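# Transfer 96-well plate from nest N1 to bench spot B1

## Task

Take the 96-well plate out of plate nest N1 and set it on bench spot B1, with its long side aligned to the length of the taped outline and the whole plate inside the tape. Then open the gripper(s) and pull the arms away from the plate.

## Robot and tools

Robot: two arms, left_arm and right_arm, each with a parallel two-finger gripper. They share one scene frame. The origin sits on the table top midway between the arms, +x points out across the table, +z points up, and left_arm is on the +y side. The left_arm base is at (0, +0.297, 0) m and the right_arm base is at (-0.028, -0.297, 0) m. Looking out from behind the arms, N1 (the plate's start) is on the left (+y side) and B1 (the goal) is on the right (-y side).

Gripper geometry: the fingers extend along the gripper's own +z axis and close along its y axis. The reported hand position is the point between the finger pads, about 1 cm short of the fingertips. Joint limits in rad, base to hand: waist ±2.880, shoulder 0 to 3.142, elbow 0 to 3.019, wrist pitch -1.693 to 1.571, wrist yaw ±1.571, wrist roll ±2.094.

Row layout, shared by execute_actions and move: 14 numbers, each in [-1, 1]. The first 7 are for left_arm: dx, dy, dz, rx, ry, rz, opening. The next 7 are the same for right_arm. Always send all 14, even when one arm should stay still. dx to rz are an offset, not a pose. They are expressed in that gripper's own axes and measured from its measured pose. A value of 1.0 equals 0.6 m of travel or 180 degrees of turn. rx, ry, rz form a single rotation vector. Opening is absolute, not an offset: +1 is fully open (0.094 m) and -1 is closed. A row may carry 12 extra numbers in [0, 1], making 26. These are joint stiffness scales: left_arm's 6 joints, then right_arm's 6, in Joint positions order. Each scale persists until it is changed.

execute_actions(actions): a list of actions. Each action is a table of up to 15 rows, and each row is one control step of 1/30 s. If a table has fewer than 15 rows, its last row repeats until 15 steps are done. Every row in an action is an offset from the hand's measured pose at the start of that action, so rows do not add up. For the first action of a call, the base is the last pose reported in this scene. An empty list changes nothing and just returns the state and images.

move(target, speed, blocking): target is one row as above. Its offsets are taken from the pose in the most recent result that shows one. Each gripper travels in a straight line, and both arms finish together after 0.5 to 10 s. If 10 s is not enough, both stop short. speed is the top path speed in m/s, from 0.002 to 0.5 (default 0.25). Rotation is capped at twice that value in rad/s. The opening is sent when the move starts. Paths do not avoid obstacles or the other arm. Hands can lag, stray, or overshoot the speed, most of all near full reach. Faster moves strike harder, and a target set beyond a contact presses harder. blocking=false returns after 0.5 s while the motion carries on. Until a result shows the move has ended, further rows and moves are refused, so call wait or stop first. The result adds a "move:" line giving the ending (done, off_target, moving, held, fault) and any limits. limits=paced means the sent pose was clipped. limits=held means a check blocked some steps, after which the arm may jump faster than speed. Each gripper's distance from its target is also reported.

wait(seconds): 0 to 10. The scene runs with each arm holding its last command, and the call returns early if a running move ends. stop(): brakes a running move. Braking needs room, and the fingers keep moving. zoom_image(camera, region): camera is cam_low, cam_left_wrist or cam_right_wrist. region is [x0, y0, x1, y1] in image pixels measured from the top-left corner, at most 504 by 504. read_manual(section): returns only licence text ("licences"). finished_scene(scene): pass the current scene's number. It ends the scene permanently and reports success, so first make sure the plate is settled and released.

Results: the state line lists each gripper's end_effector_position (m) and end_effector_quat_wxyz in the scene frame. Printed positions drift from the truth at long reach. "Hand target" lines show where the controller is currently driving each gripper. grip_measured is the finger opening on the command scale. The last value in Joint positions is the opening in metres, which may be off by about 1 mm per gripper. "pose unreachable" means a clearance check altered or blocked that arm's command. FAULT, MOTOR HOT and OVER-TEMPERATURE FAULT lines report stops and heat. Images arrive in this order: cam_low (672x504), cam_left_wrist (504x504), cam_right_wrist (504x504). A calibration is supplied, but it may be off by a few degrees and millimetres.

Control behaviour: on each step the commanded pose is clipped to within 70 mm and 16 degrees of the measured pose. Damped IK then favours position over orientation. After an action ends, the arm continues only as far as its last clipped pose, so long reaches need follow-up actions. Very small commands of a few mm may not move the hand at all. Arms usually stop about 1 cm or more short of target, mostly too low, and repeated zero offsets let them sink further. To hold a position, send the correcting offset in the first call of a reply and zeros after that, aiming higher if the arm still sags. The robot keeps its last command while you are composing a reply.

Grasping: to hold the plate, command an opening below grip_measured. About 0.03 below gives a firm grip, and less gives a lighter one. Pad force tops out around 50 to 62 N. Thin parts are gripped more weakly, and the first contact can spike.

Avoid: dropping the plate from more than a few millimetres, knocking anything off the table, letting the arms hit or press hard on each other, slamming into things, and pushing hard. Holding a load for a long time heats the motors: a warning appears at 85 °C, and at 100 °C the arm goes limp and falls.

Each tool is called after ">>>" as name(argument=value, ...), one argument or row to a line, values as JSON.

## Session

>>> execute_actions(
  actions=[],
)

Scene clock: 0.00 s.
left_arm: end_effector_position=(+0.0973, +0.9924, +0.3858) grip_measured=+1.000 end_effector_quat_wxyz=(+0.053, -0.259, +0.936, +0.231) | right_arm: end_effector_position=(+0.2407, -0.3499, +0.1024) grip_measured=+1.000 end_effector_quat_wxyz=(+0.105, -0.157, +0.978, -0.092)
Joint positions: left_arm=[ 1.408  2.01   2.443 -1.533 -0.094  0.892  0.094] | right_arm=[-0.117  0.948  0.577 -0.946  0.118 -0.453  0.094]
Joint velocities: left_arm=[-0.005 -0.024 -0.022 -0.012 -0.022 -0.022  0.   ] | right_arm=[-0.015 -0.005  0.007 -0.007  0.022  0.051  0.   ]
Motor temperatures (°C, as the motors report them): left_arm=[21 23 27 20 23 22] | right_arm=[24 23 26 22 24 23]
Hand target (left_arm): +0.098, +0.996, +0.389; +0.056, -0.259, +0.935, +0.237
Hand target (right_arm): +0.248, -0.351, +0.109; +0.113, -0.157, +0.977, -0.094
Joint stiffness scale: left_arm=[1. 1. 1. 1. 1. 1.] | right_arm=[1. 1. 1. 1. 1. 1.]
camera_calibration (this result's frames):
cam_left_wrist: T_world_to_cam=[[0.515868, -0.750077, -0.413841, 0.859786], [-0.678443, -0.652671, 0.337246, 0.58859], [-0.523063, 0.106793, -0.845577, 0.394673], [0, 0, 0, 1]] pos_world=[0.162227, 0.986913, 0.491041]
cam_right_wrist: T_world_to_cam=[[0.276589, -0.937314, 0.211994, -0.410019], [-0.898055, -0.173589, 0.404183, 0.120337], [-0.342046, -0.302175, -0.889772, 0.195112], [0, 0, 0, 1]] pos_world=[0.288214, -0.304469, 0.211888]

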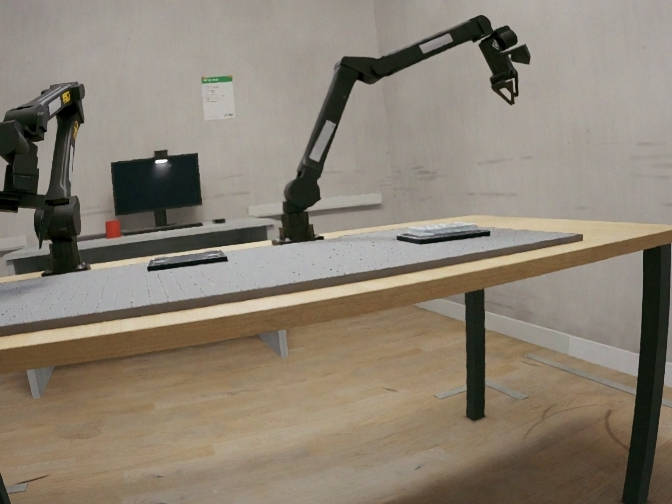

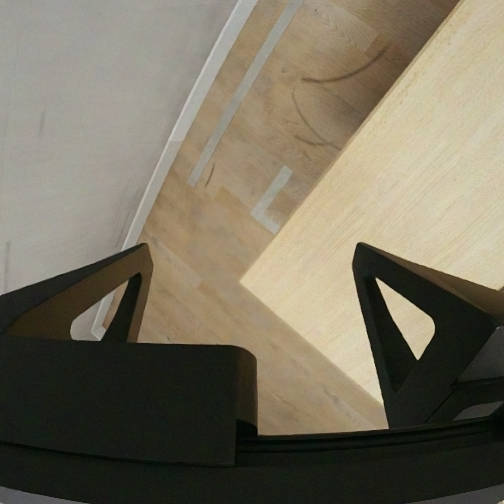

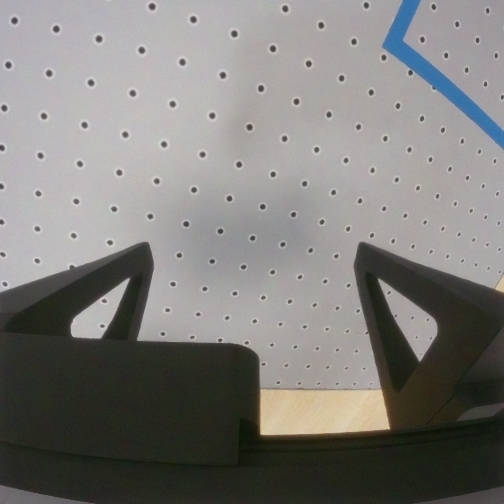

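>>> move(
  target=[0.03,-1,-0.097,0.156,-0.098,0.657,1,-0.03,-0.425,-0.14,0.007,0.103,0.597,1],
  speed=0.35,
)

Scene clock: 10.23 s.
left_arm: end_effector_position=(+0.4011, +0.5098, +0.2009) grip_measured=+1.000 end_effector_quat_wxyz=(+0.005, +0.706, +0.708, +0.020) | right_arm: end_effector_position=(+0.3036, -0.5615, +0.2281) grip_measured=+1.000 end_effector_quat_wxyz=(-0.008, +0.699, +0.715, -0.003)
Joint positions: left_arm=[ 0.486  1.513  1.34  -1.357 -0.003  2.056  0.094] | right_arm=[-0.668  1.464  1.358 -1.482  0.004  0.879  0.094]
Joint velocities: left_arm=[ 0.005 -0.005 -0.007  0.007  0.007  0.081  0.   ] | right_arm=[-0.015  0.005  0.012 -0.002 -0.051 -0.007  0.   ]
Motor temperatures (°C, as the motors report them): left_arm=[21 26 30 20 23 22] | right_arm=[24 23 30 22 24 23]
Hand target (left_arm): +0.397, +0.508, +0.194; -0.000, +0.709, +0.705, +0.005
Hand target (right_arm): +0.312, -0.570, +0.238; -0.002, +0.706, +0.708, -0.001
Off the commanded pose (left_arm): 0.018 m, 2 deg.
Off the commanded pose (right_arm): 0.017 m, 2 deg.
Joint stiffness scale: left_arm=[1. 1. 1. 1. 1. 1.] | right_arm=[1. 1. 1. 1. 1. 1.]
move: off_target (left_arm, right_arm)
camera_calibration (this result's frames):
cam_left_wrist: T_world_to_cam=[[-0.998865, -0.00957813, -0.0466598, 0.420781], [-0.0357976, 0.79717, 0.602693, -0.5082], [0.0314231, 0.603679, -0.796608, -0.036731], [0, 0, 0, 1]] pos_world=[0.403265, 0.431326, 0.296662]
cam_right_wrist: T_world_to_cam=[[-0.999777, -0.0102029, 0.0184714, 0.299806], [0.00237131, 0.815474, 0.578789, 0.331454], [-0.0209683, 0.578704, -0.815268, 0.644703], [0, 0, 0, 1]] pos_world=[0.312472, -0.640325, 0.328226]

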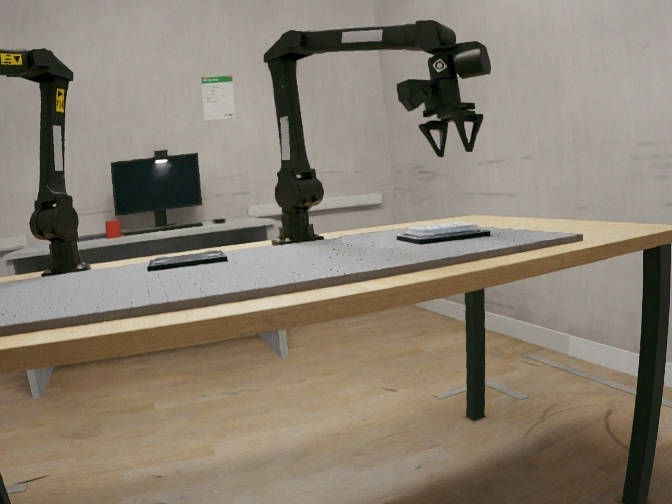

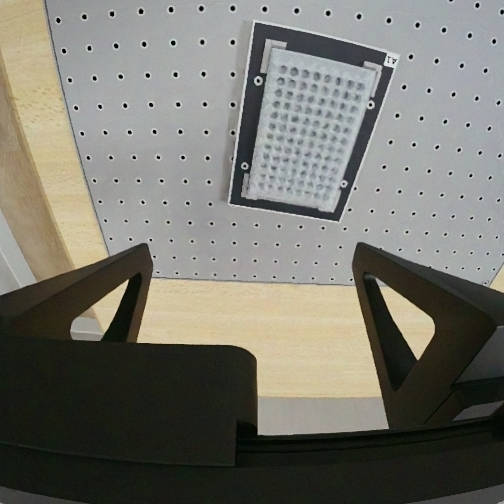

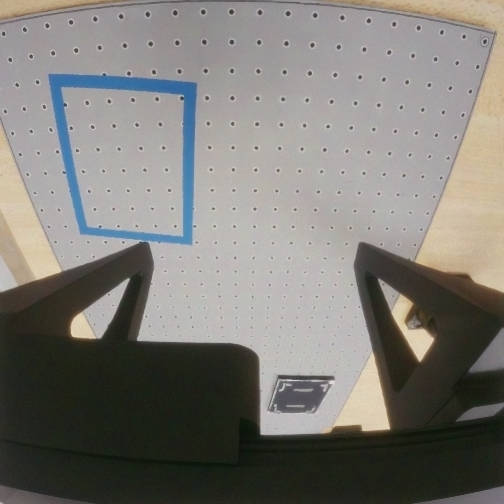

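>>> move(
  target=[-0.03,-0.07,0.2,0.011,0.016,-0.95,1,0,0,0,0,0,-0.826,1],
  speed=0.5,
)

Scene clock: 24.23 s.
left_arm: end_effector_position=(+0.3667, +0.4911, +0.0878) grip_measured=+1.000 end_effector_quat_wxyz=(+0.004, -0.644, +0.765, -0.001) | right_arm: end_effector_position=(+0.3036, -0.5615, +0.2281) grip_measured=+1.000 end_effector_quat_wxyz=(-0.005, -0.494, +0.870, +0.007)
Joint positions: left_arm=[ 0.486  1.532  1.047 -1.077 -0.    -0.911  0.094] | right_arm=[-0.668  1.464  1.358 -1.482  0.005 -1.703  0.094]
Joint velocities: left_arm=[-0.005 -0.015  0.002 -0.022  0.051 -0.095  0.   ] | right_arm=[-0.005 -0.024  0.007 -0.002 -0.007 -0.022  0.   ]
Motor temperatures (°C, as the motors report them): left_arm=[21 26 31 20 23 22] | right_arm=[24 24 33 22 24 23]
Hand target (left_arm): +0.365, +0.494, +0.079; +0.000, -0.651, +0.759, +0.000
Hand target (right_arm): +0.304, -0.561, +0.228; -0.005, -0.500, +0.866, +0.007
Off the commanded pose (left_arm): 0.010 m, 1 deg.
Off the commanded pose (right_arm): 0.000 m, 1 deg.
Joint stiffness scale: left_arm=[1. 1. 1. 1. 1. 1.] | right_arm=[1. 1. 1. 1. 1. 1.]
move: done
camera_calibration (this result's frames):
cam_left_wrist: T_world_to_cam=[[0.986587, -0.163157, -0.00511231, -0.27527], [-0.129781, -0.802992, 0.581688, 0.395876], [-0.0990115, -0.573222, -0.813396, 0.5128], [0, 0, 0, 1]] pos_world=[0.373728, 0.566922, 0.185426]
cam_right_wrist: T_world_to_cam=[[0.852603, -0.522329, -0.015538, -0.542418], [-0.419844, -0.702413, 0.574758, -0.391758], [-0.311127, -0.483516, -0.818176, 0.137006], [0, 0, 0, 1]] pos_world=[0.340616, -0.492252, 0.328833]

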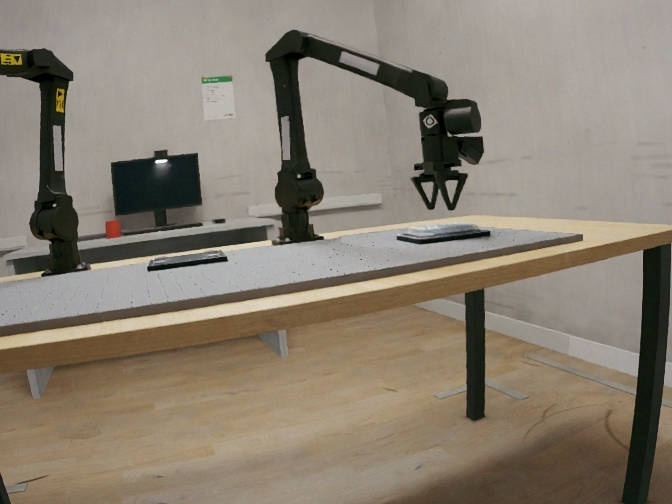

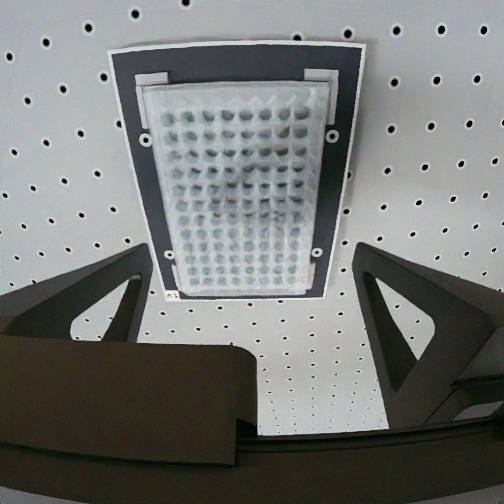

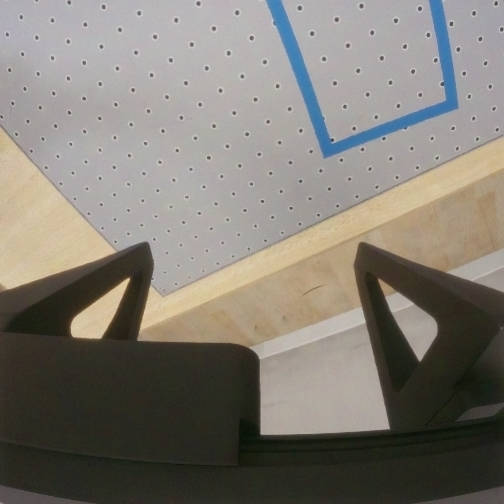

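>>> move(
  target=[-0.015,0.018,0.058,0,0,-0.004,1,0,0,0,0,0,0,1],
  speed=0.08,
)

Scene clock: 26.53 s.
left_arm: end_effector_position=(+0.3598, +0.4976, +0.0594) grip_measured=+1.000 end_effector_quat_wxyz=(+0.006, -0.648, +0.762, -0.001) | right_arm: end_effector_position=(+0.3036, -0.5615, +0.2281) grip_measured=+1.000 end_effector_quat_wxyz=(-0.005, -0.495, +0.869, +0.007)
Joint positions: left_arm=[ 0.508  1.562  0.997 -0.994 -0.    -0.899  0.094] | right_arm=[-0.668  1.464  1.358 -1.482  0.005 -1.705  0.094]
Joint velocities: left_arm=[ 0.005 -0.005 -0.012  0.002 -0.022 -0.007  0.   ] | right_arm=[-0.005 -0.005 -0.002 -0.002  0.051  0.022  0.   ]
Motor temperatures (°C, as the motors report them): left_arm=[21 26 31 20 23 22] | right_arm=[24 24 33 22 24 23]
Hand target (left_arm): +0.358, +0.502, +0.053; +0.004, -0.649, +0.761, -0.001
Hand target (right_arm): +0.304, -0.562, +0.228; -0.005, -0.494, +0.870, +0.007
Off the commanded pose (left_arm): 0.008 m, 0 deg.
Off the commanded pose (right_arm): 0.000 m, 0 deg.
Joint stiffness scale: left_arm=[1. 1. 1. 1. 1. 1.] | right_arm=[1. 1. 1. 1. 1. 1.]
move: done
camera_calibration (this result's frames):
cam_left_wrist: T_world_to_cam=[[0.988167, -0.153357, -0.00277691, -0.27318], [-0.123325, -0.805157, 0.580098, 0.415587], [-0.0911978, -0.572891, -0.814542, 0.48983], [0, 0, 0, 1]] pos_world=[0.365871, 0.573338, 0.157147]
cam_right_wrist: T_world_to_cam=[[0.853597, -0.520701, -0.0155429, -0.541805], [-0.418511, -0.703231, 0.57473, -0.392616], [-0.310193, -0.484083, -0.818195, 0.136409], [0, 0, 0, 1]] pos_world=[0.340482, -0.492185, 0.328836]

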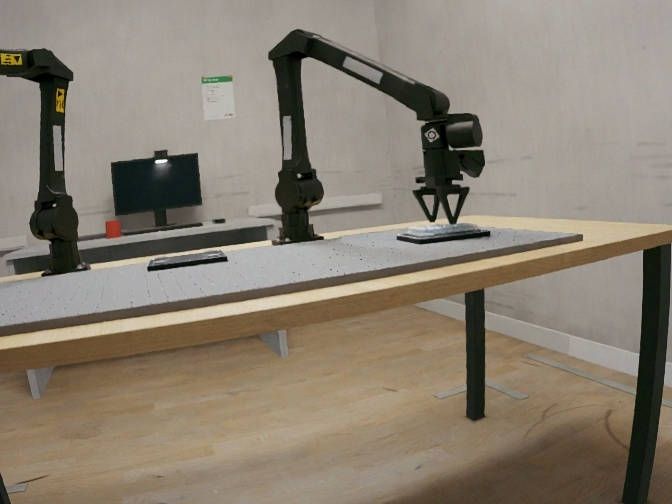

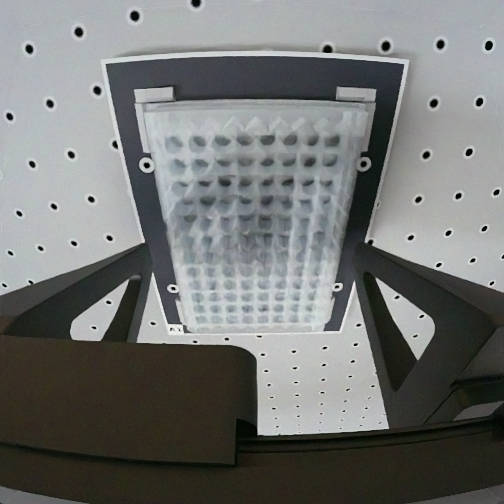

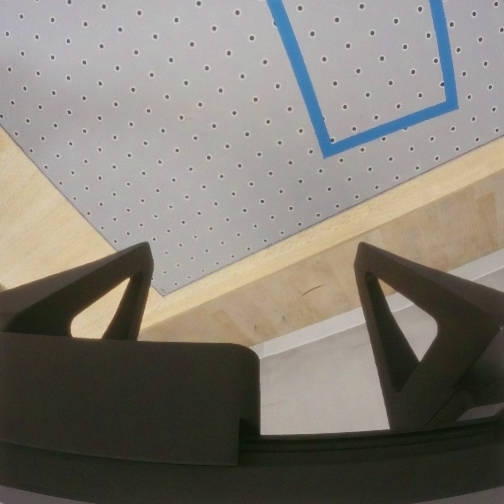

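>>> move(
  target=[0.002,0.002,0.038,-0.003,0.002,0,1,0,0,0,0,0,0,1],
  speed=0.05,
)

>>> move(
  target=[0,0,0,0,0,0,0.69,0,0,0,0,0,0,1],
)

Scene clock: 31.33 s.
left_arm: end_effector_position=(+0.3589, +0.4971, +0.0440) grip_measured=+1.000 end_effector_quat_wxyz=(+0.003, -0.648, +0.762, -0.000) | right_arm: end_effector_position=(+0.3036, -0.5615, +0.2281) grip_measured=+1.000 end_effector_quat_wxyz=(-0.005, -0.495, +0.869, +0.007)
Joint positions: left_arm=[ 0.508  1.587  0.979 -0.957 -0.    -0.899  0.094] | right_arm=[-0.668  1.464  1.358 -1.482  0.005 -1.705  0.094]
Joint velocities: left_arm=[-0.015  0.015  0.002 -0.007 -0.037 -0.037  0.   ] | right_arm=[-0.005 -0.015 -0.007 -0.002 -0.037 -0.022  0.   ]
Motor temperatures (°C, as the motors report them): left_arm=[21 26 31 20 23 22] | right_arm=[24 24 33 22 24 23]
Hand target (left_arm): +0.359, +0.497, +0.036; +0.000, -0.648, +0.762, +0.001
Hand target (right_arm): +0.304, -0.562, +0.228; -0.005, -0.495, +0.869, +0.007
Off the commanded pose (left_arm): 0.008 m, 0 deg.
Off the commanded pose (right_arm): 0.000 m, 0 deg.
Joint stiffness scale: left_arm=[1. 1. 1. 1. 1. 1.] | right_arm=[1. 1. 1. 1. 1. 1.]
move: done
camera_calibration (this result's frames):
cam_left_wrist: T_world_to_cam=[[0.988025, -0.154125, -0.00728522, -0.27176], [-0.121033, -0.803442, 0.582952, 0.422149], [-0.0957005, -0.575089, -0.812474, 0.479583], [0, 0, 0, 1]] pos_world=[0.365495, 0.57309, 0.141577]
cam_right_wrist: T_world_to_cam=[[0.853597, -0.520701, -0.0155429, -0.541805], [-0.418511, -0.703231, 0.57473, -0.392616], [-0.310193, -0.484083, -0.818195, 0.136409], [0, 0, 0, 1]] pos_world=[0.340482, -0.492185, 0.328836]

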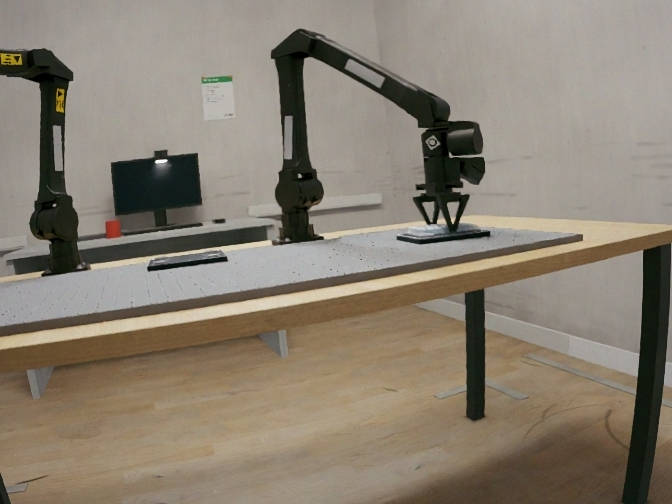

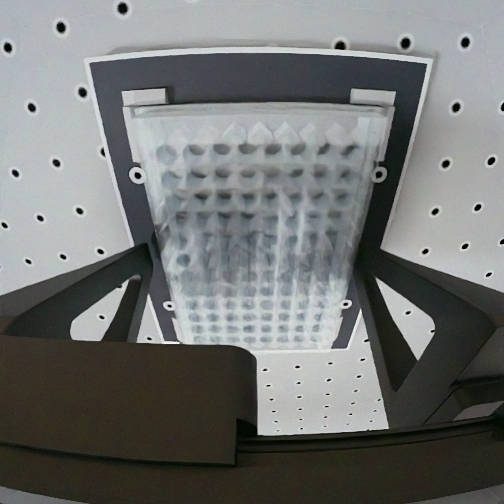

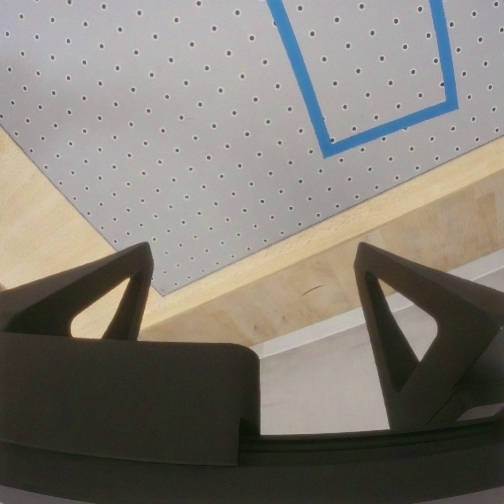

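Scene clock: 31.83 s.
left_arm: end_effector_position=(+0.3610, +0.4971, +0.0450) grip_measured=+0.731 end_effector_quat_wxyz=(+0.006, -0.648, +0.761, -0.003) | right_arm: end_effector_position=(+0.3036, -0.5615, +0.2281) grip_measured=+1.000 end_effector_quat_wxyz=(-0.005, -0.495, +0.869, +0.007)
Joint positions: left_arm=[ 0.507  1.586  0.981 -0.952  0.004 -0.901  0.081] | right_arm=[-0.668  1.464  1.358 -1.482  0.005 -1.705  0.094]
Joint velocities: left_arm=[-0.005 -0.005 -0.002  0.017 -0.037  0.051  0.   ] | right_arm=[-0.005 -0.005  0.007 -0.002  0.051 -0.037  0.   ]
Motor temperatures (°C, as the motors report them): left_arm=[21 26 31 20 23 22] | right_arm=[24 24 33 22 24 23]
Hand target (left_arm): +0.359, +0.497, +0.044; +0.003, -0.648, +0.762, -0.000
Hand target (right_arm): +0.304, -0.562, +0.228; -0.005, -0.495, +0.869, +0.007
Off the commanded pose (left_arm): 0.002 m, 0 deg.
Off the commanded pose (right_arm): 0.000 m, 0 deg.
Joint stiffness scale: left_arm=[1. 1. 1. 1. 1. 1.] | right_arm=[1. 1. 1. 1. 1. 1.]
move: done
camera_calibration (this result's frames):
cam_left_wrist: T_world_to_cam=[[0.988337, -0.152281, 0.0010214, -0.275201], [-0.124416, -0.803584, 0.582042, 0.423142], [-0.087813, -0.575381, -0.813158, 0.477878], [0, 0, 0, 1]] pos_world=[0.366601, 0.573084, 0.142585]
cam_right_wrist: T_world_to_cam=[[0.853597, -0.520701, -0.0155429, -0.541805], [-0.418511, -0.703231, 0.57473, -0.392616], [-0.310193, -0.484083, -0.818195, 0.136409], [0, 0, 0, 1]] pos_world=[0.340482, -0.492185, 0.328836]

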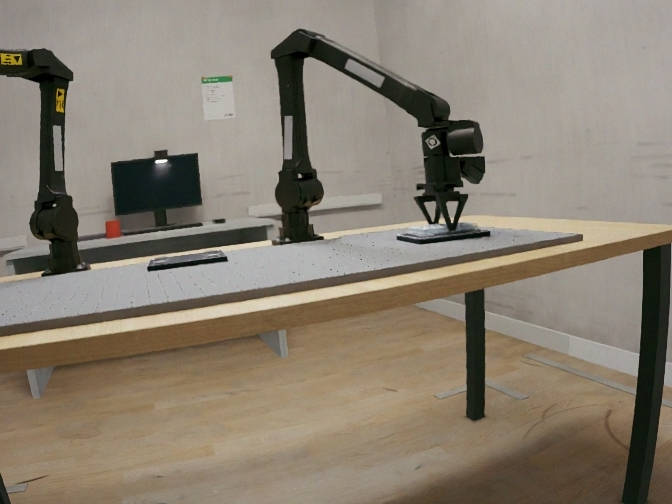

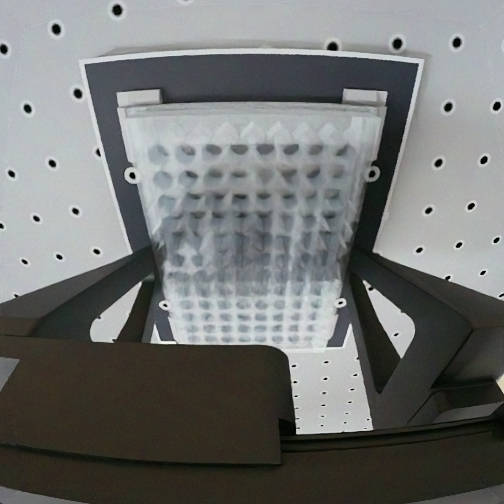

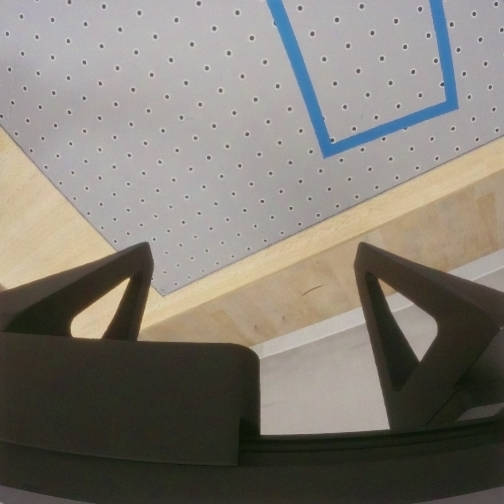

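>>> move(
  target=[-0.012,-0.018,-0.1,0.008,-0.005,0,0.69,0,0,0,0,0,0,1],
  speed=0.08,
)

>>> move(
  target=[0.98,-0.32,-0.01,0.004,0,0.115,0.69,0,0,0,0,0,0,1],
  speed=0.3,
)

Scene clock: 36.27 s.
left_arm: end_effector_position=(+0.3588, +0.4955, +0.0905) grip_measured=+0.731 end_effector_quat_wxyz=(+0.006, -0.649, +0.761, -0.004) | right_arm: end_effector_position=(+0.3036, -0.5615, +0.2281) grip_measured=+1.000 end_effector_quat_wxyz=(-0.005, -0.495, +0.869, +0.007)
Joint positions: left_arm=[ 0.507  1.513  1.034 -1.078  0.006 -0.902  0.081] | right_arm=[-0.668  1.464  1.358 -1.482  0.005 -1.705  0.094]
Joint velocities: left_arm=[ 0.005 -0.005 -0.002 -0.007 -0.022  0.051 -0.   ] | right_arm=[-0.005  0.005  0.002  0.017 -0.066 -0.007  0.   ]
Motor temperatures (°C, as the motors report them): left_arm=[21 26 31 20 23 22] | right_arm=[24 25 33 22 24 23]
Hand target (left_arm): +0.370, +0.502, +0.106; +0.021, -0.648, +0.761, -0.007
Hand target (right_arm): +0.304, -0.562, +0.228; -0.005, -0.495, +0.869, +0.007
Off the commanded pose (left_arm): 0.021 m, 2 deg.
Off the commanded pose (right_arm): 0.000 m, 0 deg.
Joint stiffness scale: left_arm=[1. 1. 1. 1. 1. 1.] | right_arm=[1. 1. 1. 1. 1. 1.]
move: off_target (left_arm)
camera_calibration (this result's frames):
cam_left_wrist: T_world_to_cam=[[0.988389, -0.151926, 0.00249675, -0.27369], [-0.124867, -0.802764, 0.583077, 0.394783], [-0.0865805, -0.576618, -0.812413, 0.513888], [0, 0, 0, 1]] pos_world=[0.3643, 0.571654, 0.187984]
cam_right_wrist: T_world_to_cam=[[0.853597, -0.520701, -0.0155429, -0.541805], [-0.418511, -0.703231, 0.57473, -0.392616], [-0.310193, -0.484083, -0.818195, 0.136409], [0, 0, 0, 1]] pos_world=[0.340482, -0.492185, 0.328836]

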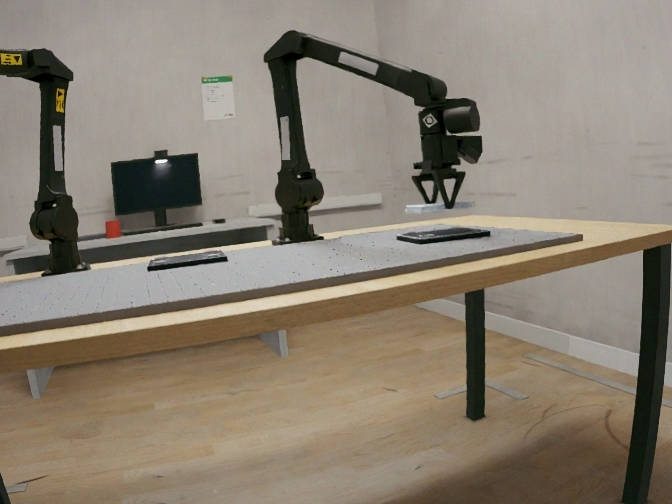

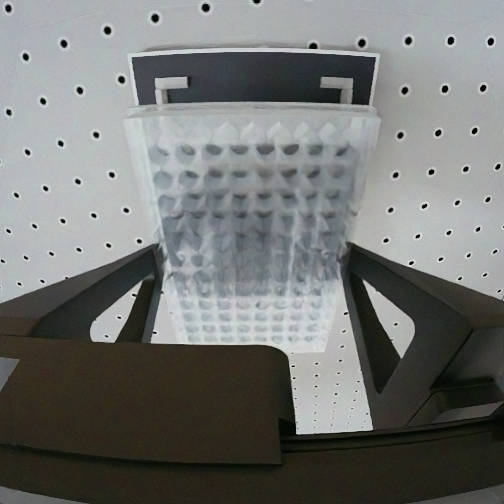

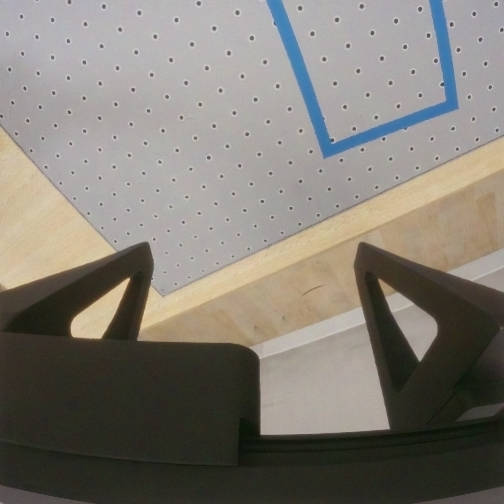

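Scene clock: 38.83 s.
left_arm: end_effector_position=(+0.4508, -0.1104, +0.0927) grip_measured=+0.731 end_effector_quat_wxyz=(+0.012, -0.494, +0.869, -0.001) | right_arm: end_effector_position=(+0.3036, -0.5615, +0.2281) grip_measured=+1.000 end_effector_quat_wxyz=(-0.005, -0.495, +0.869, +0.007)
Joint positions: left_arm=[-0.742  1.993  1.702 -1.27  -0.022 -1.775  0.081] | right_arm=[-0.668  1.464  1.358 -1.482  0.005 -1.705  0.094]
Joint velocities: left_arm=[-0.005 -0.005 -0.017 -0.022  0.007 -0.007 -0.001] | right_arm=[-0.015 -0.005 -0.012 -0.002  0.022 -0.022  0.   ]
Motor temperatures (°C, as the motors report them): left_arm=[21 26 32 20 23 22] | right_arm=[24 25 32 22 24 23]
Hand target (left_arm): +0.462, -0.116, +0.100; +0.015, -0.501, +0.865, -0.009
Hand target (right_arm): +0.304, -0.562, +0.228; -0.005, -0.495, +0.869, +0.007
Off the commanded pose (left_arm): 0.008 m, 1 deg.
Off the commanded pose (right_arm): 0.000 m, 0 deg.
Joint stiffness scale: left_arm=[1. 1. 1. 1. 1. 1.] | right_arm=[1. 1. 1. 1. 1. 1.]
move: done
camera_calibration (this result's frames):
cam_left_wrist: T_world_to_cam=[[0.863211, -0.504837, 0.00253091, -0.439212], [-0.415953, -0.70837, 0.570259, 0.0614204], [-0.286095, -0.493306, -0.821461, 0.274252], [0, 0, 0, 1]] pos_world=[0.483143, -0.0429322, 0.191373]
cam_right_wrist: T_world_to_cam=[[0.853597, -0.520701, -0.0155429, -0.541805], [-0.418511, -0.703231, 0.57473, -0.392616], [-0.310193, -0.484083, -0.818195, 0.136409], [0, 0, 0, 1]] pos_world=[0.340482, -0.492185, 0.328836]

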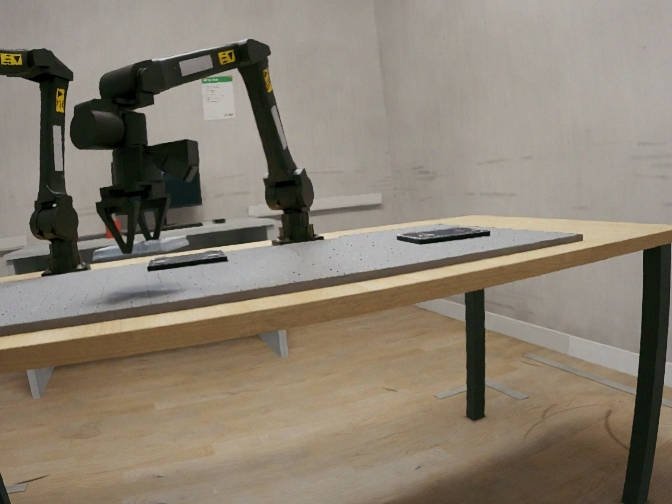

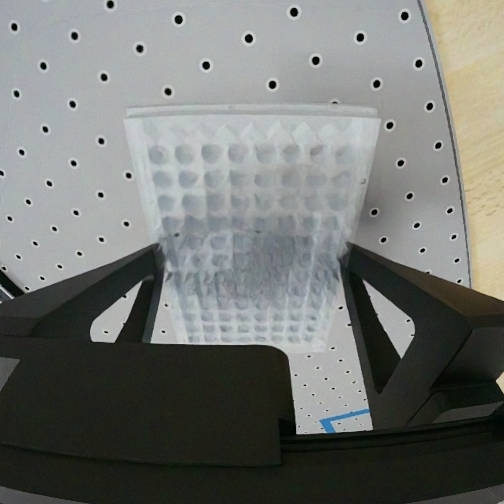

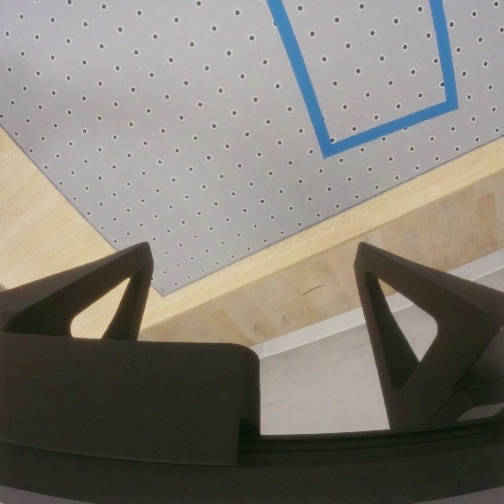

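>>> move(
  target=[0,0,0.112,-0.003,0.006,0,0.69,0,0,0,0,0,0,1],
  speed=0.05,
)

>>> zoom_image(
  camera="cam_low",
  region=[70,230,230,320],
)

Scene clock: 42.90 s.
left_arm: end_effector_position=(+0.4499, -0.1138, +0.0396) grip_measured=+0.731 end_effector_quat_wxyz=(+0.004, -0.495, +0.869, -0.007) | right_arm: end_effector_position=(+0.3036, -0.5615, +0.2281) grip_measured=+1.000 end_effector_quat_wxyz=(-0.005, -0.495, +0.869, +0.007)
Joint positions: left_arm=[-0.742  2.042  1.634 -1.146 -0.004 -1.775  0.081] | right_arm=[-0.668  1.464  1.358 -1.482  0.005 -1.705  0.094]
Joint velocities: left_arm=[-0.005 -0.015  0.017  0.007  0.022 -0.007  0.001] | right_arm=[ 0.005 -0.015 -0.012 -0.022 -0.022  0.007  0.   ]
Motor temperatures (°C, as the motors report them): left_arm=[21 27 33 20 23 22] | right_arm=[24 25 32 22 24 23]
Hand target (left_arm): +0.452, -0.111, +0.026; +0.002, -0.495, +0.869, -0.002
Hand target (right_arm): +0.304, -0.562, +0.228; -0.005, -0.495, +0.869, +0.007
Off the commanded pose (left_arm): 0.015 m, 1 deg.
Off the commanded pose (right_arm): 0.000 m, 0 deg.
Joint stiffness scale: left_arm=[1. 1. 1. 1. 1. 1.] | right_arm=[1. 1. 1. 1. 1. 1.]
move: off_target (left_arm)
camera_calibration (this result's frames):
cam_left_wrist: T_world_to_cam=[[0.863503, -0.504318, 0.00504051, -0.440199], [-0.411215, -0.698234, 0.585979, 0.0872914], [-0.292, -0.508068, -0.810311, 0.229213], [0, 0, 0, 1]] pos_world=[0.48294, -0.0445946, 0.136802]
cam_right_wrist: T_world_to_cam=[[0.853597, -0.520701, -0.0155429, -0.541805], [-0.418511, -0.703231, 0.57473, -0.392616], [-0.310193, -0.484083, -0.818195, 0.136409], [0, 0, 0, 1]] pos_world=[0.340482, -0.492185, 0.328836]

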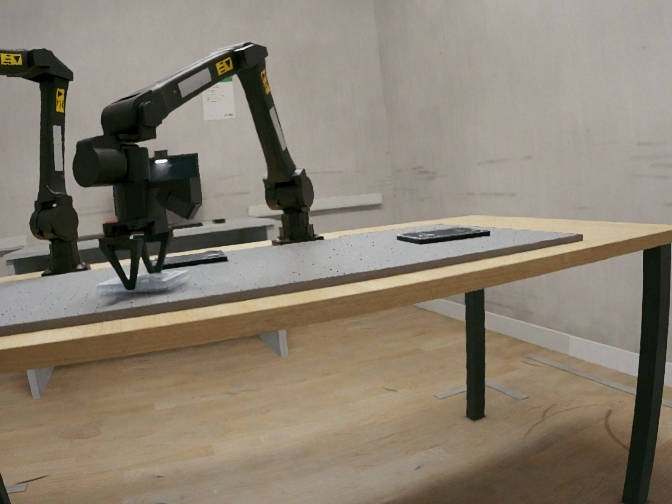

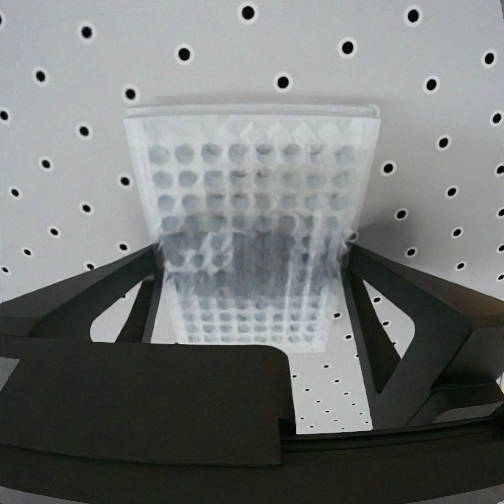

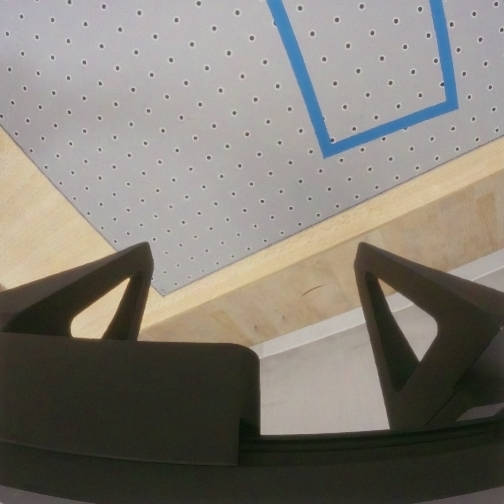

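Region (70, 230, 230, 320) of cam_low's 672x504 image, scaled by 3.150, with more detail than that image has; it fills the top 284 rows of this view, and the rest is white.

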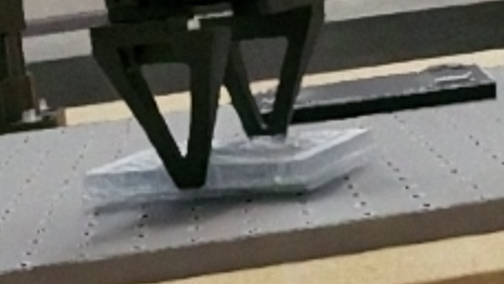

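>>> move(
  target=[0,0.003,0.032,-0.005,0,0,0.69,0,0,0,0,0,0,1],
  speed=0.04,
)

>>> move(
  target=[0,0,0,0,0,0,1,0,0,0,0,0,0,1],
)

>>> move(
  target=[0,-0.022,-0.1,0.008,0,0,1,0,0,0,0,0,0,1],
  speed=0.12,
)

>>> move(
  target=[-0.56,0.525,-0.1,0,0,0,1,-0.795,0.161,0.257,0.01,-0.005,-0.01,1],
  speed=0.3,
)

Scene clock: 49.30 s.
left_arm: end_effector_position=(+0.4494, -0.1137, +0.0368) grip_measured=+0.731 end_effector_quat_wxyz=(+0.004, -0.495, +0.869, -0.007) | right_arm: end_effector_position=(+0.3036, -0.5615, +0.2281) grip_measured=+1.000 end_effector_quat_wxyz=(-0.005, -0.495, +0.869, +0.007)
Joint positions: left_arm=[-0.742  2.044  1.629 -1.14  -0.003 -1.775  0.081] | right_arm=[-0.668  1.464  1.358 -1.482  0.005 -1.705  0.094]
Joint velocities: left_arm=[0.005 0.005 0.002 0.022 0.022 0.037 0.001] | right_arm=[-0.005  0.005  0.007 -0.002 -0.022  0.007  0.   ]
Motor temperatures (°C, as the motors report them): left_arm=[21 28 33 20 23 22] | right_arm=[24 25 32 22 24 23]
Hand target (left_arm): +0.448, -0.113, +0.021; +0.000, -0.495, +0.869, -0.000
Hand target (right_arm): +0.304, -0.562, +0.228; -0.005, -0.495, +0.869, +0.007
Off the commanded pose (left_arm): 0.016 m, 1 deg.
Off the commanded pose (right_arm): 0.000 m, 0 deg.
Joint stiffness scale: left_arm=[1. 1. 1. 1. 1. 1.] | right_arm=[1. 1. 1. 1. 1. 1.]
move: off_target (left_arm)
camera_calibration (this result's frames):
cam_left_wrist: T_world_to_cam=[[0.863498, -0.50433, 0.00480027, -0.439679], [-0.410775, -0.697731, 0.586886, 0.0887089], [-0.292635, -0.508746, -0.809655, 0.227035], [0, 0, 0, 1]] pos_world=[0.48254, -0.0443449, 0.133869]
cam_right_wrist: T_world_to_cam=[[0.853597, -0.520701, -0.0155429, -0.541805], [-0.418511, -0.703231, 0.57473, -0.392616], [-0.310193, -0.484083, -0.818195, 0.136409], [0, 0, 0, 1]] pos_world=[0.340482, -0.492185, 0.328836]

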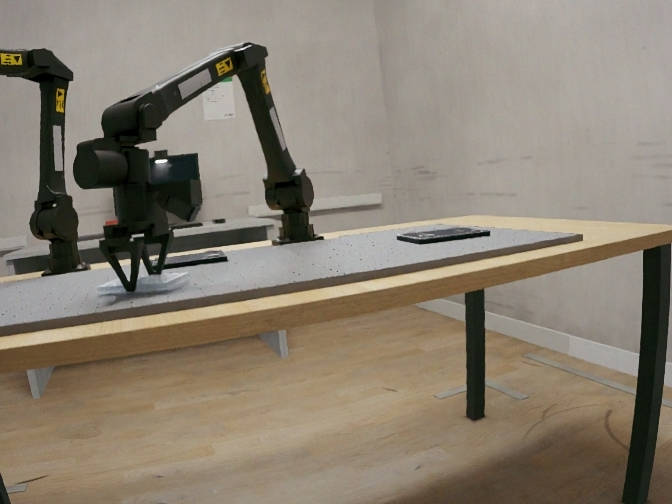

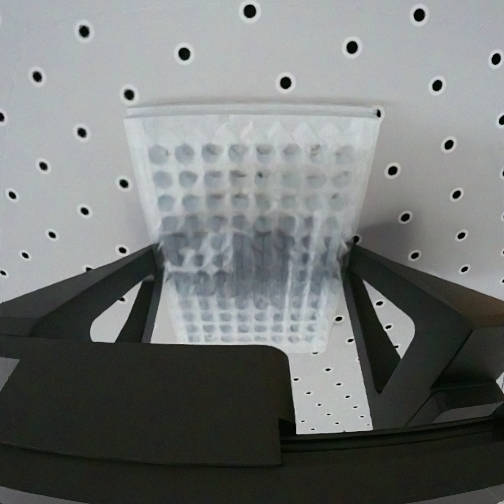

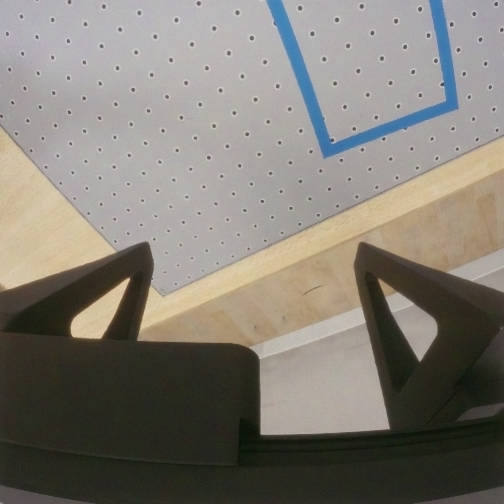

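Scene clock: 49.80 s.
left_arm: end_effector_position=(+0.4494, -0.1137, +0.0368) grip_measured=+1.000 end_effector_quat_wxyz=(+0.004, -0.495, +0.869, -0.007) | right_arm: end_effector_position=(+0.3036, -0.5615, +0.2281) grip_measured=+1.000 end_effector_quat_wxyz=(-0.005, -0.495, +0.869, +0.007)
Joint positions: left_arm=[-0.742  2.044  1.629 -1.14  -0.003 -1.775  0.094] | right_arm=[-0.668  1.464  1.358 -1.482  0.005 -1.705  0.094]
Joint velocities: left_arm=[-0.005  0.005  0.007  0.012  0.007 -0.007  0.   ] | right_arm=[-0.005 -0.015 -0.007 -0.007 -0.007  0.022  0.   ]
Motor temperatures (°C, as the motors report them): left_arm=[21 28 33 20 23 22] | right_arm=[24 25 32 22 24 23]
Hand target (left_arm): +0.449, -0.114, +0.037; +0.004, -0.495, +0.869, -0.007
Hand target (right_arm): +0.304, -0.562, +0.228; -0.005, -0.495, +0.869, +0.007
Off the commanded pose (left_arm): 0.000 m, 0 deg.
Off the commanded pose (right_arm): 0.000 m, 0 deg.
Joint stiffness scale: left_arm=[1. 1. 1. 1. 1. 1.] | right_arm=[1. 1. 1. 1. 1. 1.]
move: done
camera_calibration (this result's frames):
cam_left_wrist: T_world_to_cam=[[0.863498, -0.50433, 0.00480027, -0.439679], [-0.410775, -0.697731, 0.586886, 0.0887089], [-0.292635, -0.508746, -0.809655, 0.227035], [0, 0, 0, 1]] pos_world=[0.48254, -0.0443449, 0.133869]
cam_right_wrist: T_world_to_cam=[[0.853597, -0.520701, -0.0155429, -0.541805], [-0.418511, -0.703231, 0.57473, -0.392616], [-0.310193, -0.484083, -0.818195, 0.136409], [0, 0, 0, 1]] pos_world=[0.340482, -0.492185, 0.328836]

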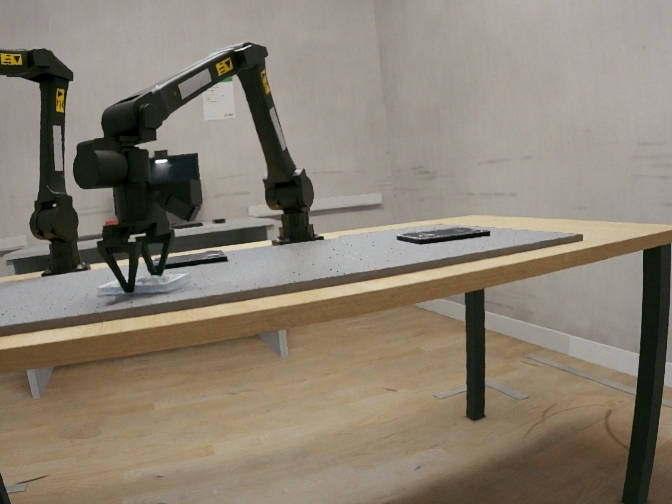

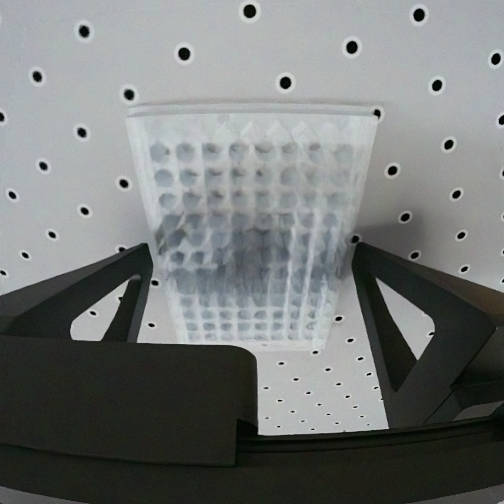

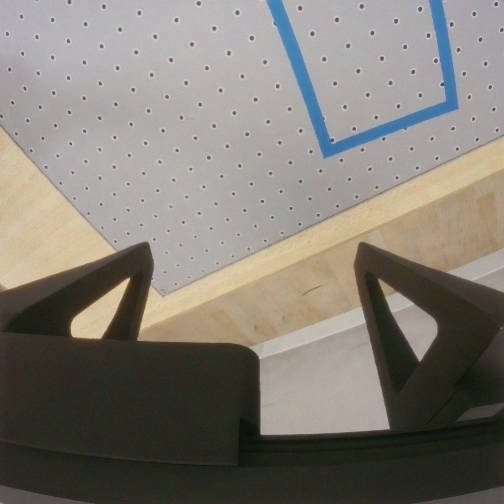

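Scene clock: 50.77 s.
left_arm: end_effector_position=(+0.4503, -0.1136, +0.0865) grip_measured=+1.000 end_effector_quat_wxyz=(+0.006, -0.495, +0.869, -0.010) | right_arm: end_effector_position=(+0.3036, -0.5615, +0.2281) grip_measured=+1.000 end_effector_quat_wxyz=(-0.005, -0.495, +0.869, +0.007)
Joint positions: left_arm=[-0.742  1.995  1.688 -1.241 -0.006 -1.775  0.094] | right_arm=[-0.668  1.464  1.358 -1.482  0.005 -1.705  0.094]
Joint velocities: left_arm=[ 0.005 -0.015 -0.017  0.002 -0.081  0.022  0.   ] | right_arm=[ 0.005 -0.005  0.012  0.002  0.022 -0.007  0.   ]
Motor temperatures (°C, as the motors report them): left_arm=[21 29 33 20 23 22] | right_arm=[24 25 32 22 24 23]
Hand target (left_arm): +0.459, -0.119, +0.097; +0.010, -0.495, +0.869, -0.018
Hand target (right_arm): +0.304, -0.562, +0.228; -0.005, -0.495, +0.869, +0.007
Off the commanded pose (left_arm): 0.016 m, 1 deg.
Off the commanded pose (right_arm): 0.000 m, 0 deg.
Joint stiffness scale: left_arm=[1. 1. 1. 1. 1. 1.] | right_arm=[1. 1. 1. 1. 1. 1.]
move: off_target (left_arm)
camera_calibration (this result's frames):
cam_left_wrist: T_world_to_cam=[[0.863476, -0.504259, 0.0114883, -0.441187], [-0.414727, -0.696832, 0.585173, 0.0618928], [-0.287073, -0.510047, -0.810827, 0.265049], [0, 0, 0, 1]] pos_world=[0.482712, -0.0441562, 0.18376]
cam_right_wrist: T_world_to_cam=[[0.853597, -0.520701, -0.0155429, -0.541805], [-0.418511, -0.703231, 0.57473, -0.392616], [-0.310193, -0.484083, -0.818195, 0.136409], [0, 0, 0, 1]] pos_world=[0.340482, -0.492185, 0.328836]

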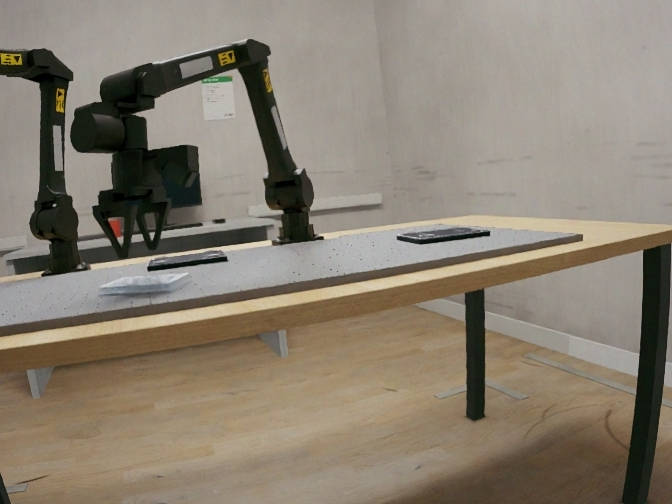

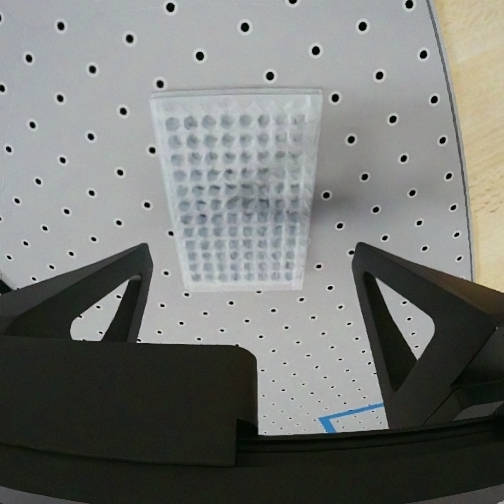

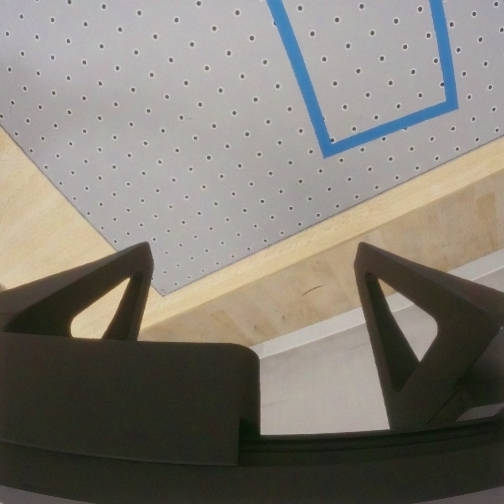

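Scene clock: 53.13 s.
left_arm: end_effector_position=(+0.3496, +0.3398, +0.1385) grip_measured=+1.000 end_effector_quat_wxyz=(+0.012, -0.501, +0.865, -0.011) | right_arm: end_effector_position=(+0.4427, -0.1031, +0.0716) grip_measured=+1.000 end_effector_quat_wxyz=(-0.004, -0.517, +0.856, -0.003)
Joint positions: left_arm=[ 0.127  1.298  0.953 -1.195  0.011 -0.92   0.094] | right_arm=[ 0.396  1.785  1.327 -1.121  0.007 -0.693  0.094]
Joint velocities: left_arm=[ 0.005 -0.005  0.002 -0.007  0.037  0.095  0.   ] | right_arm=[-0.005 -0.015 -0.007 -0.012 -0.007 -0.007  0.   ]
Motor temperatures (°C, as the motors report them): left_arm=[21 29 33 20 23 22] | right_arm=[24 25 33 22 24 23]
Hand target (left_arm): +0.344, +0.337, +0.137; +0.003, -0.495, +0.869, -0.009
Hand target (right_arm): +0.461, -0.101, +0.079; +0.012, -0.508, +0.861, -0.007
Off the commanded pose (left_arm): 0.003 m, 1 deg.
Off the commanded pose (right_arm): 0.019 m, 2 deg.
Joint stiffness scale: left_arm=[1. 1. 1. 1. 1. 1.] | right_arm=[1. 1. 1. 1. 1. 1.]
move: off_target (right_arm)
camera_calibration (this result's frames):
cam_left_wrist: T_world_to_cam=[[0.870639, -0.491539, 0.0194274, -0.134109], [-0.410695, -0.70457, 0.578715, 0.307844], [-0.270773, -0.51183, -0.815299, 0.505051], [0, 0, 0, 1]] pos_world=[0.379945, 0.409478, 0.236219]
cam_right_wrist: T_world_to_cam=[[0.879567, -0.475765, 0.00300489, -0.43252], [-0.388755, -0.715037, 0.581026, 0.0631094], [-0.274283, -0.51222, -0.813879, 0.254278], [0, 0, 0, 1]] pos_world=[0.474708, -0.030406, 0.171583]

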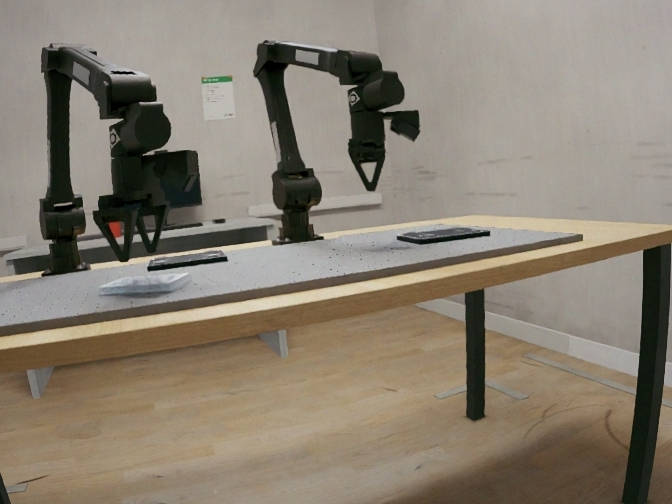

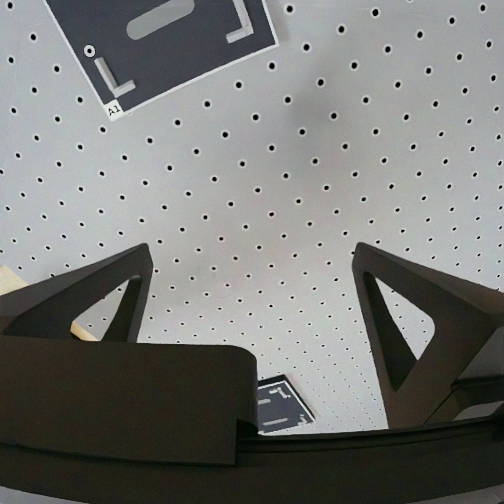

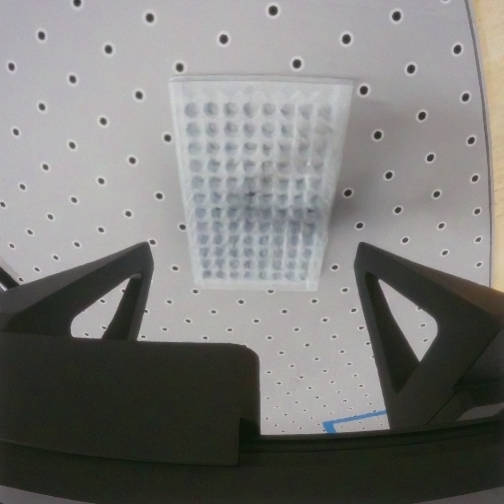

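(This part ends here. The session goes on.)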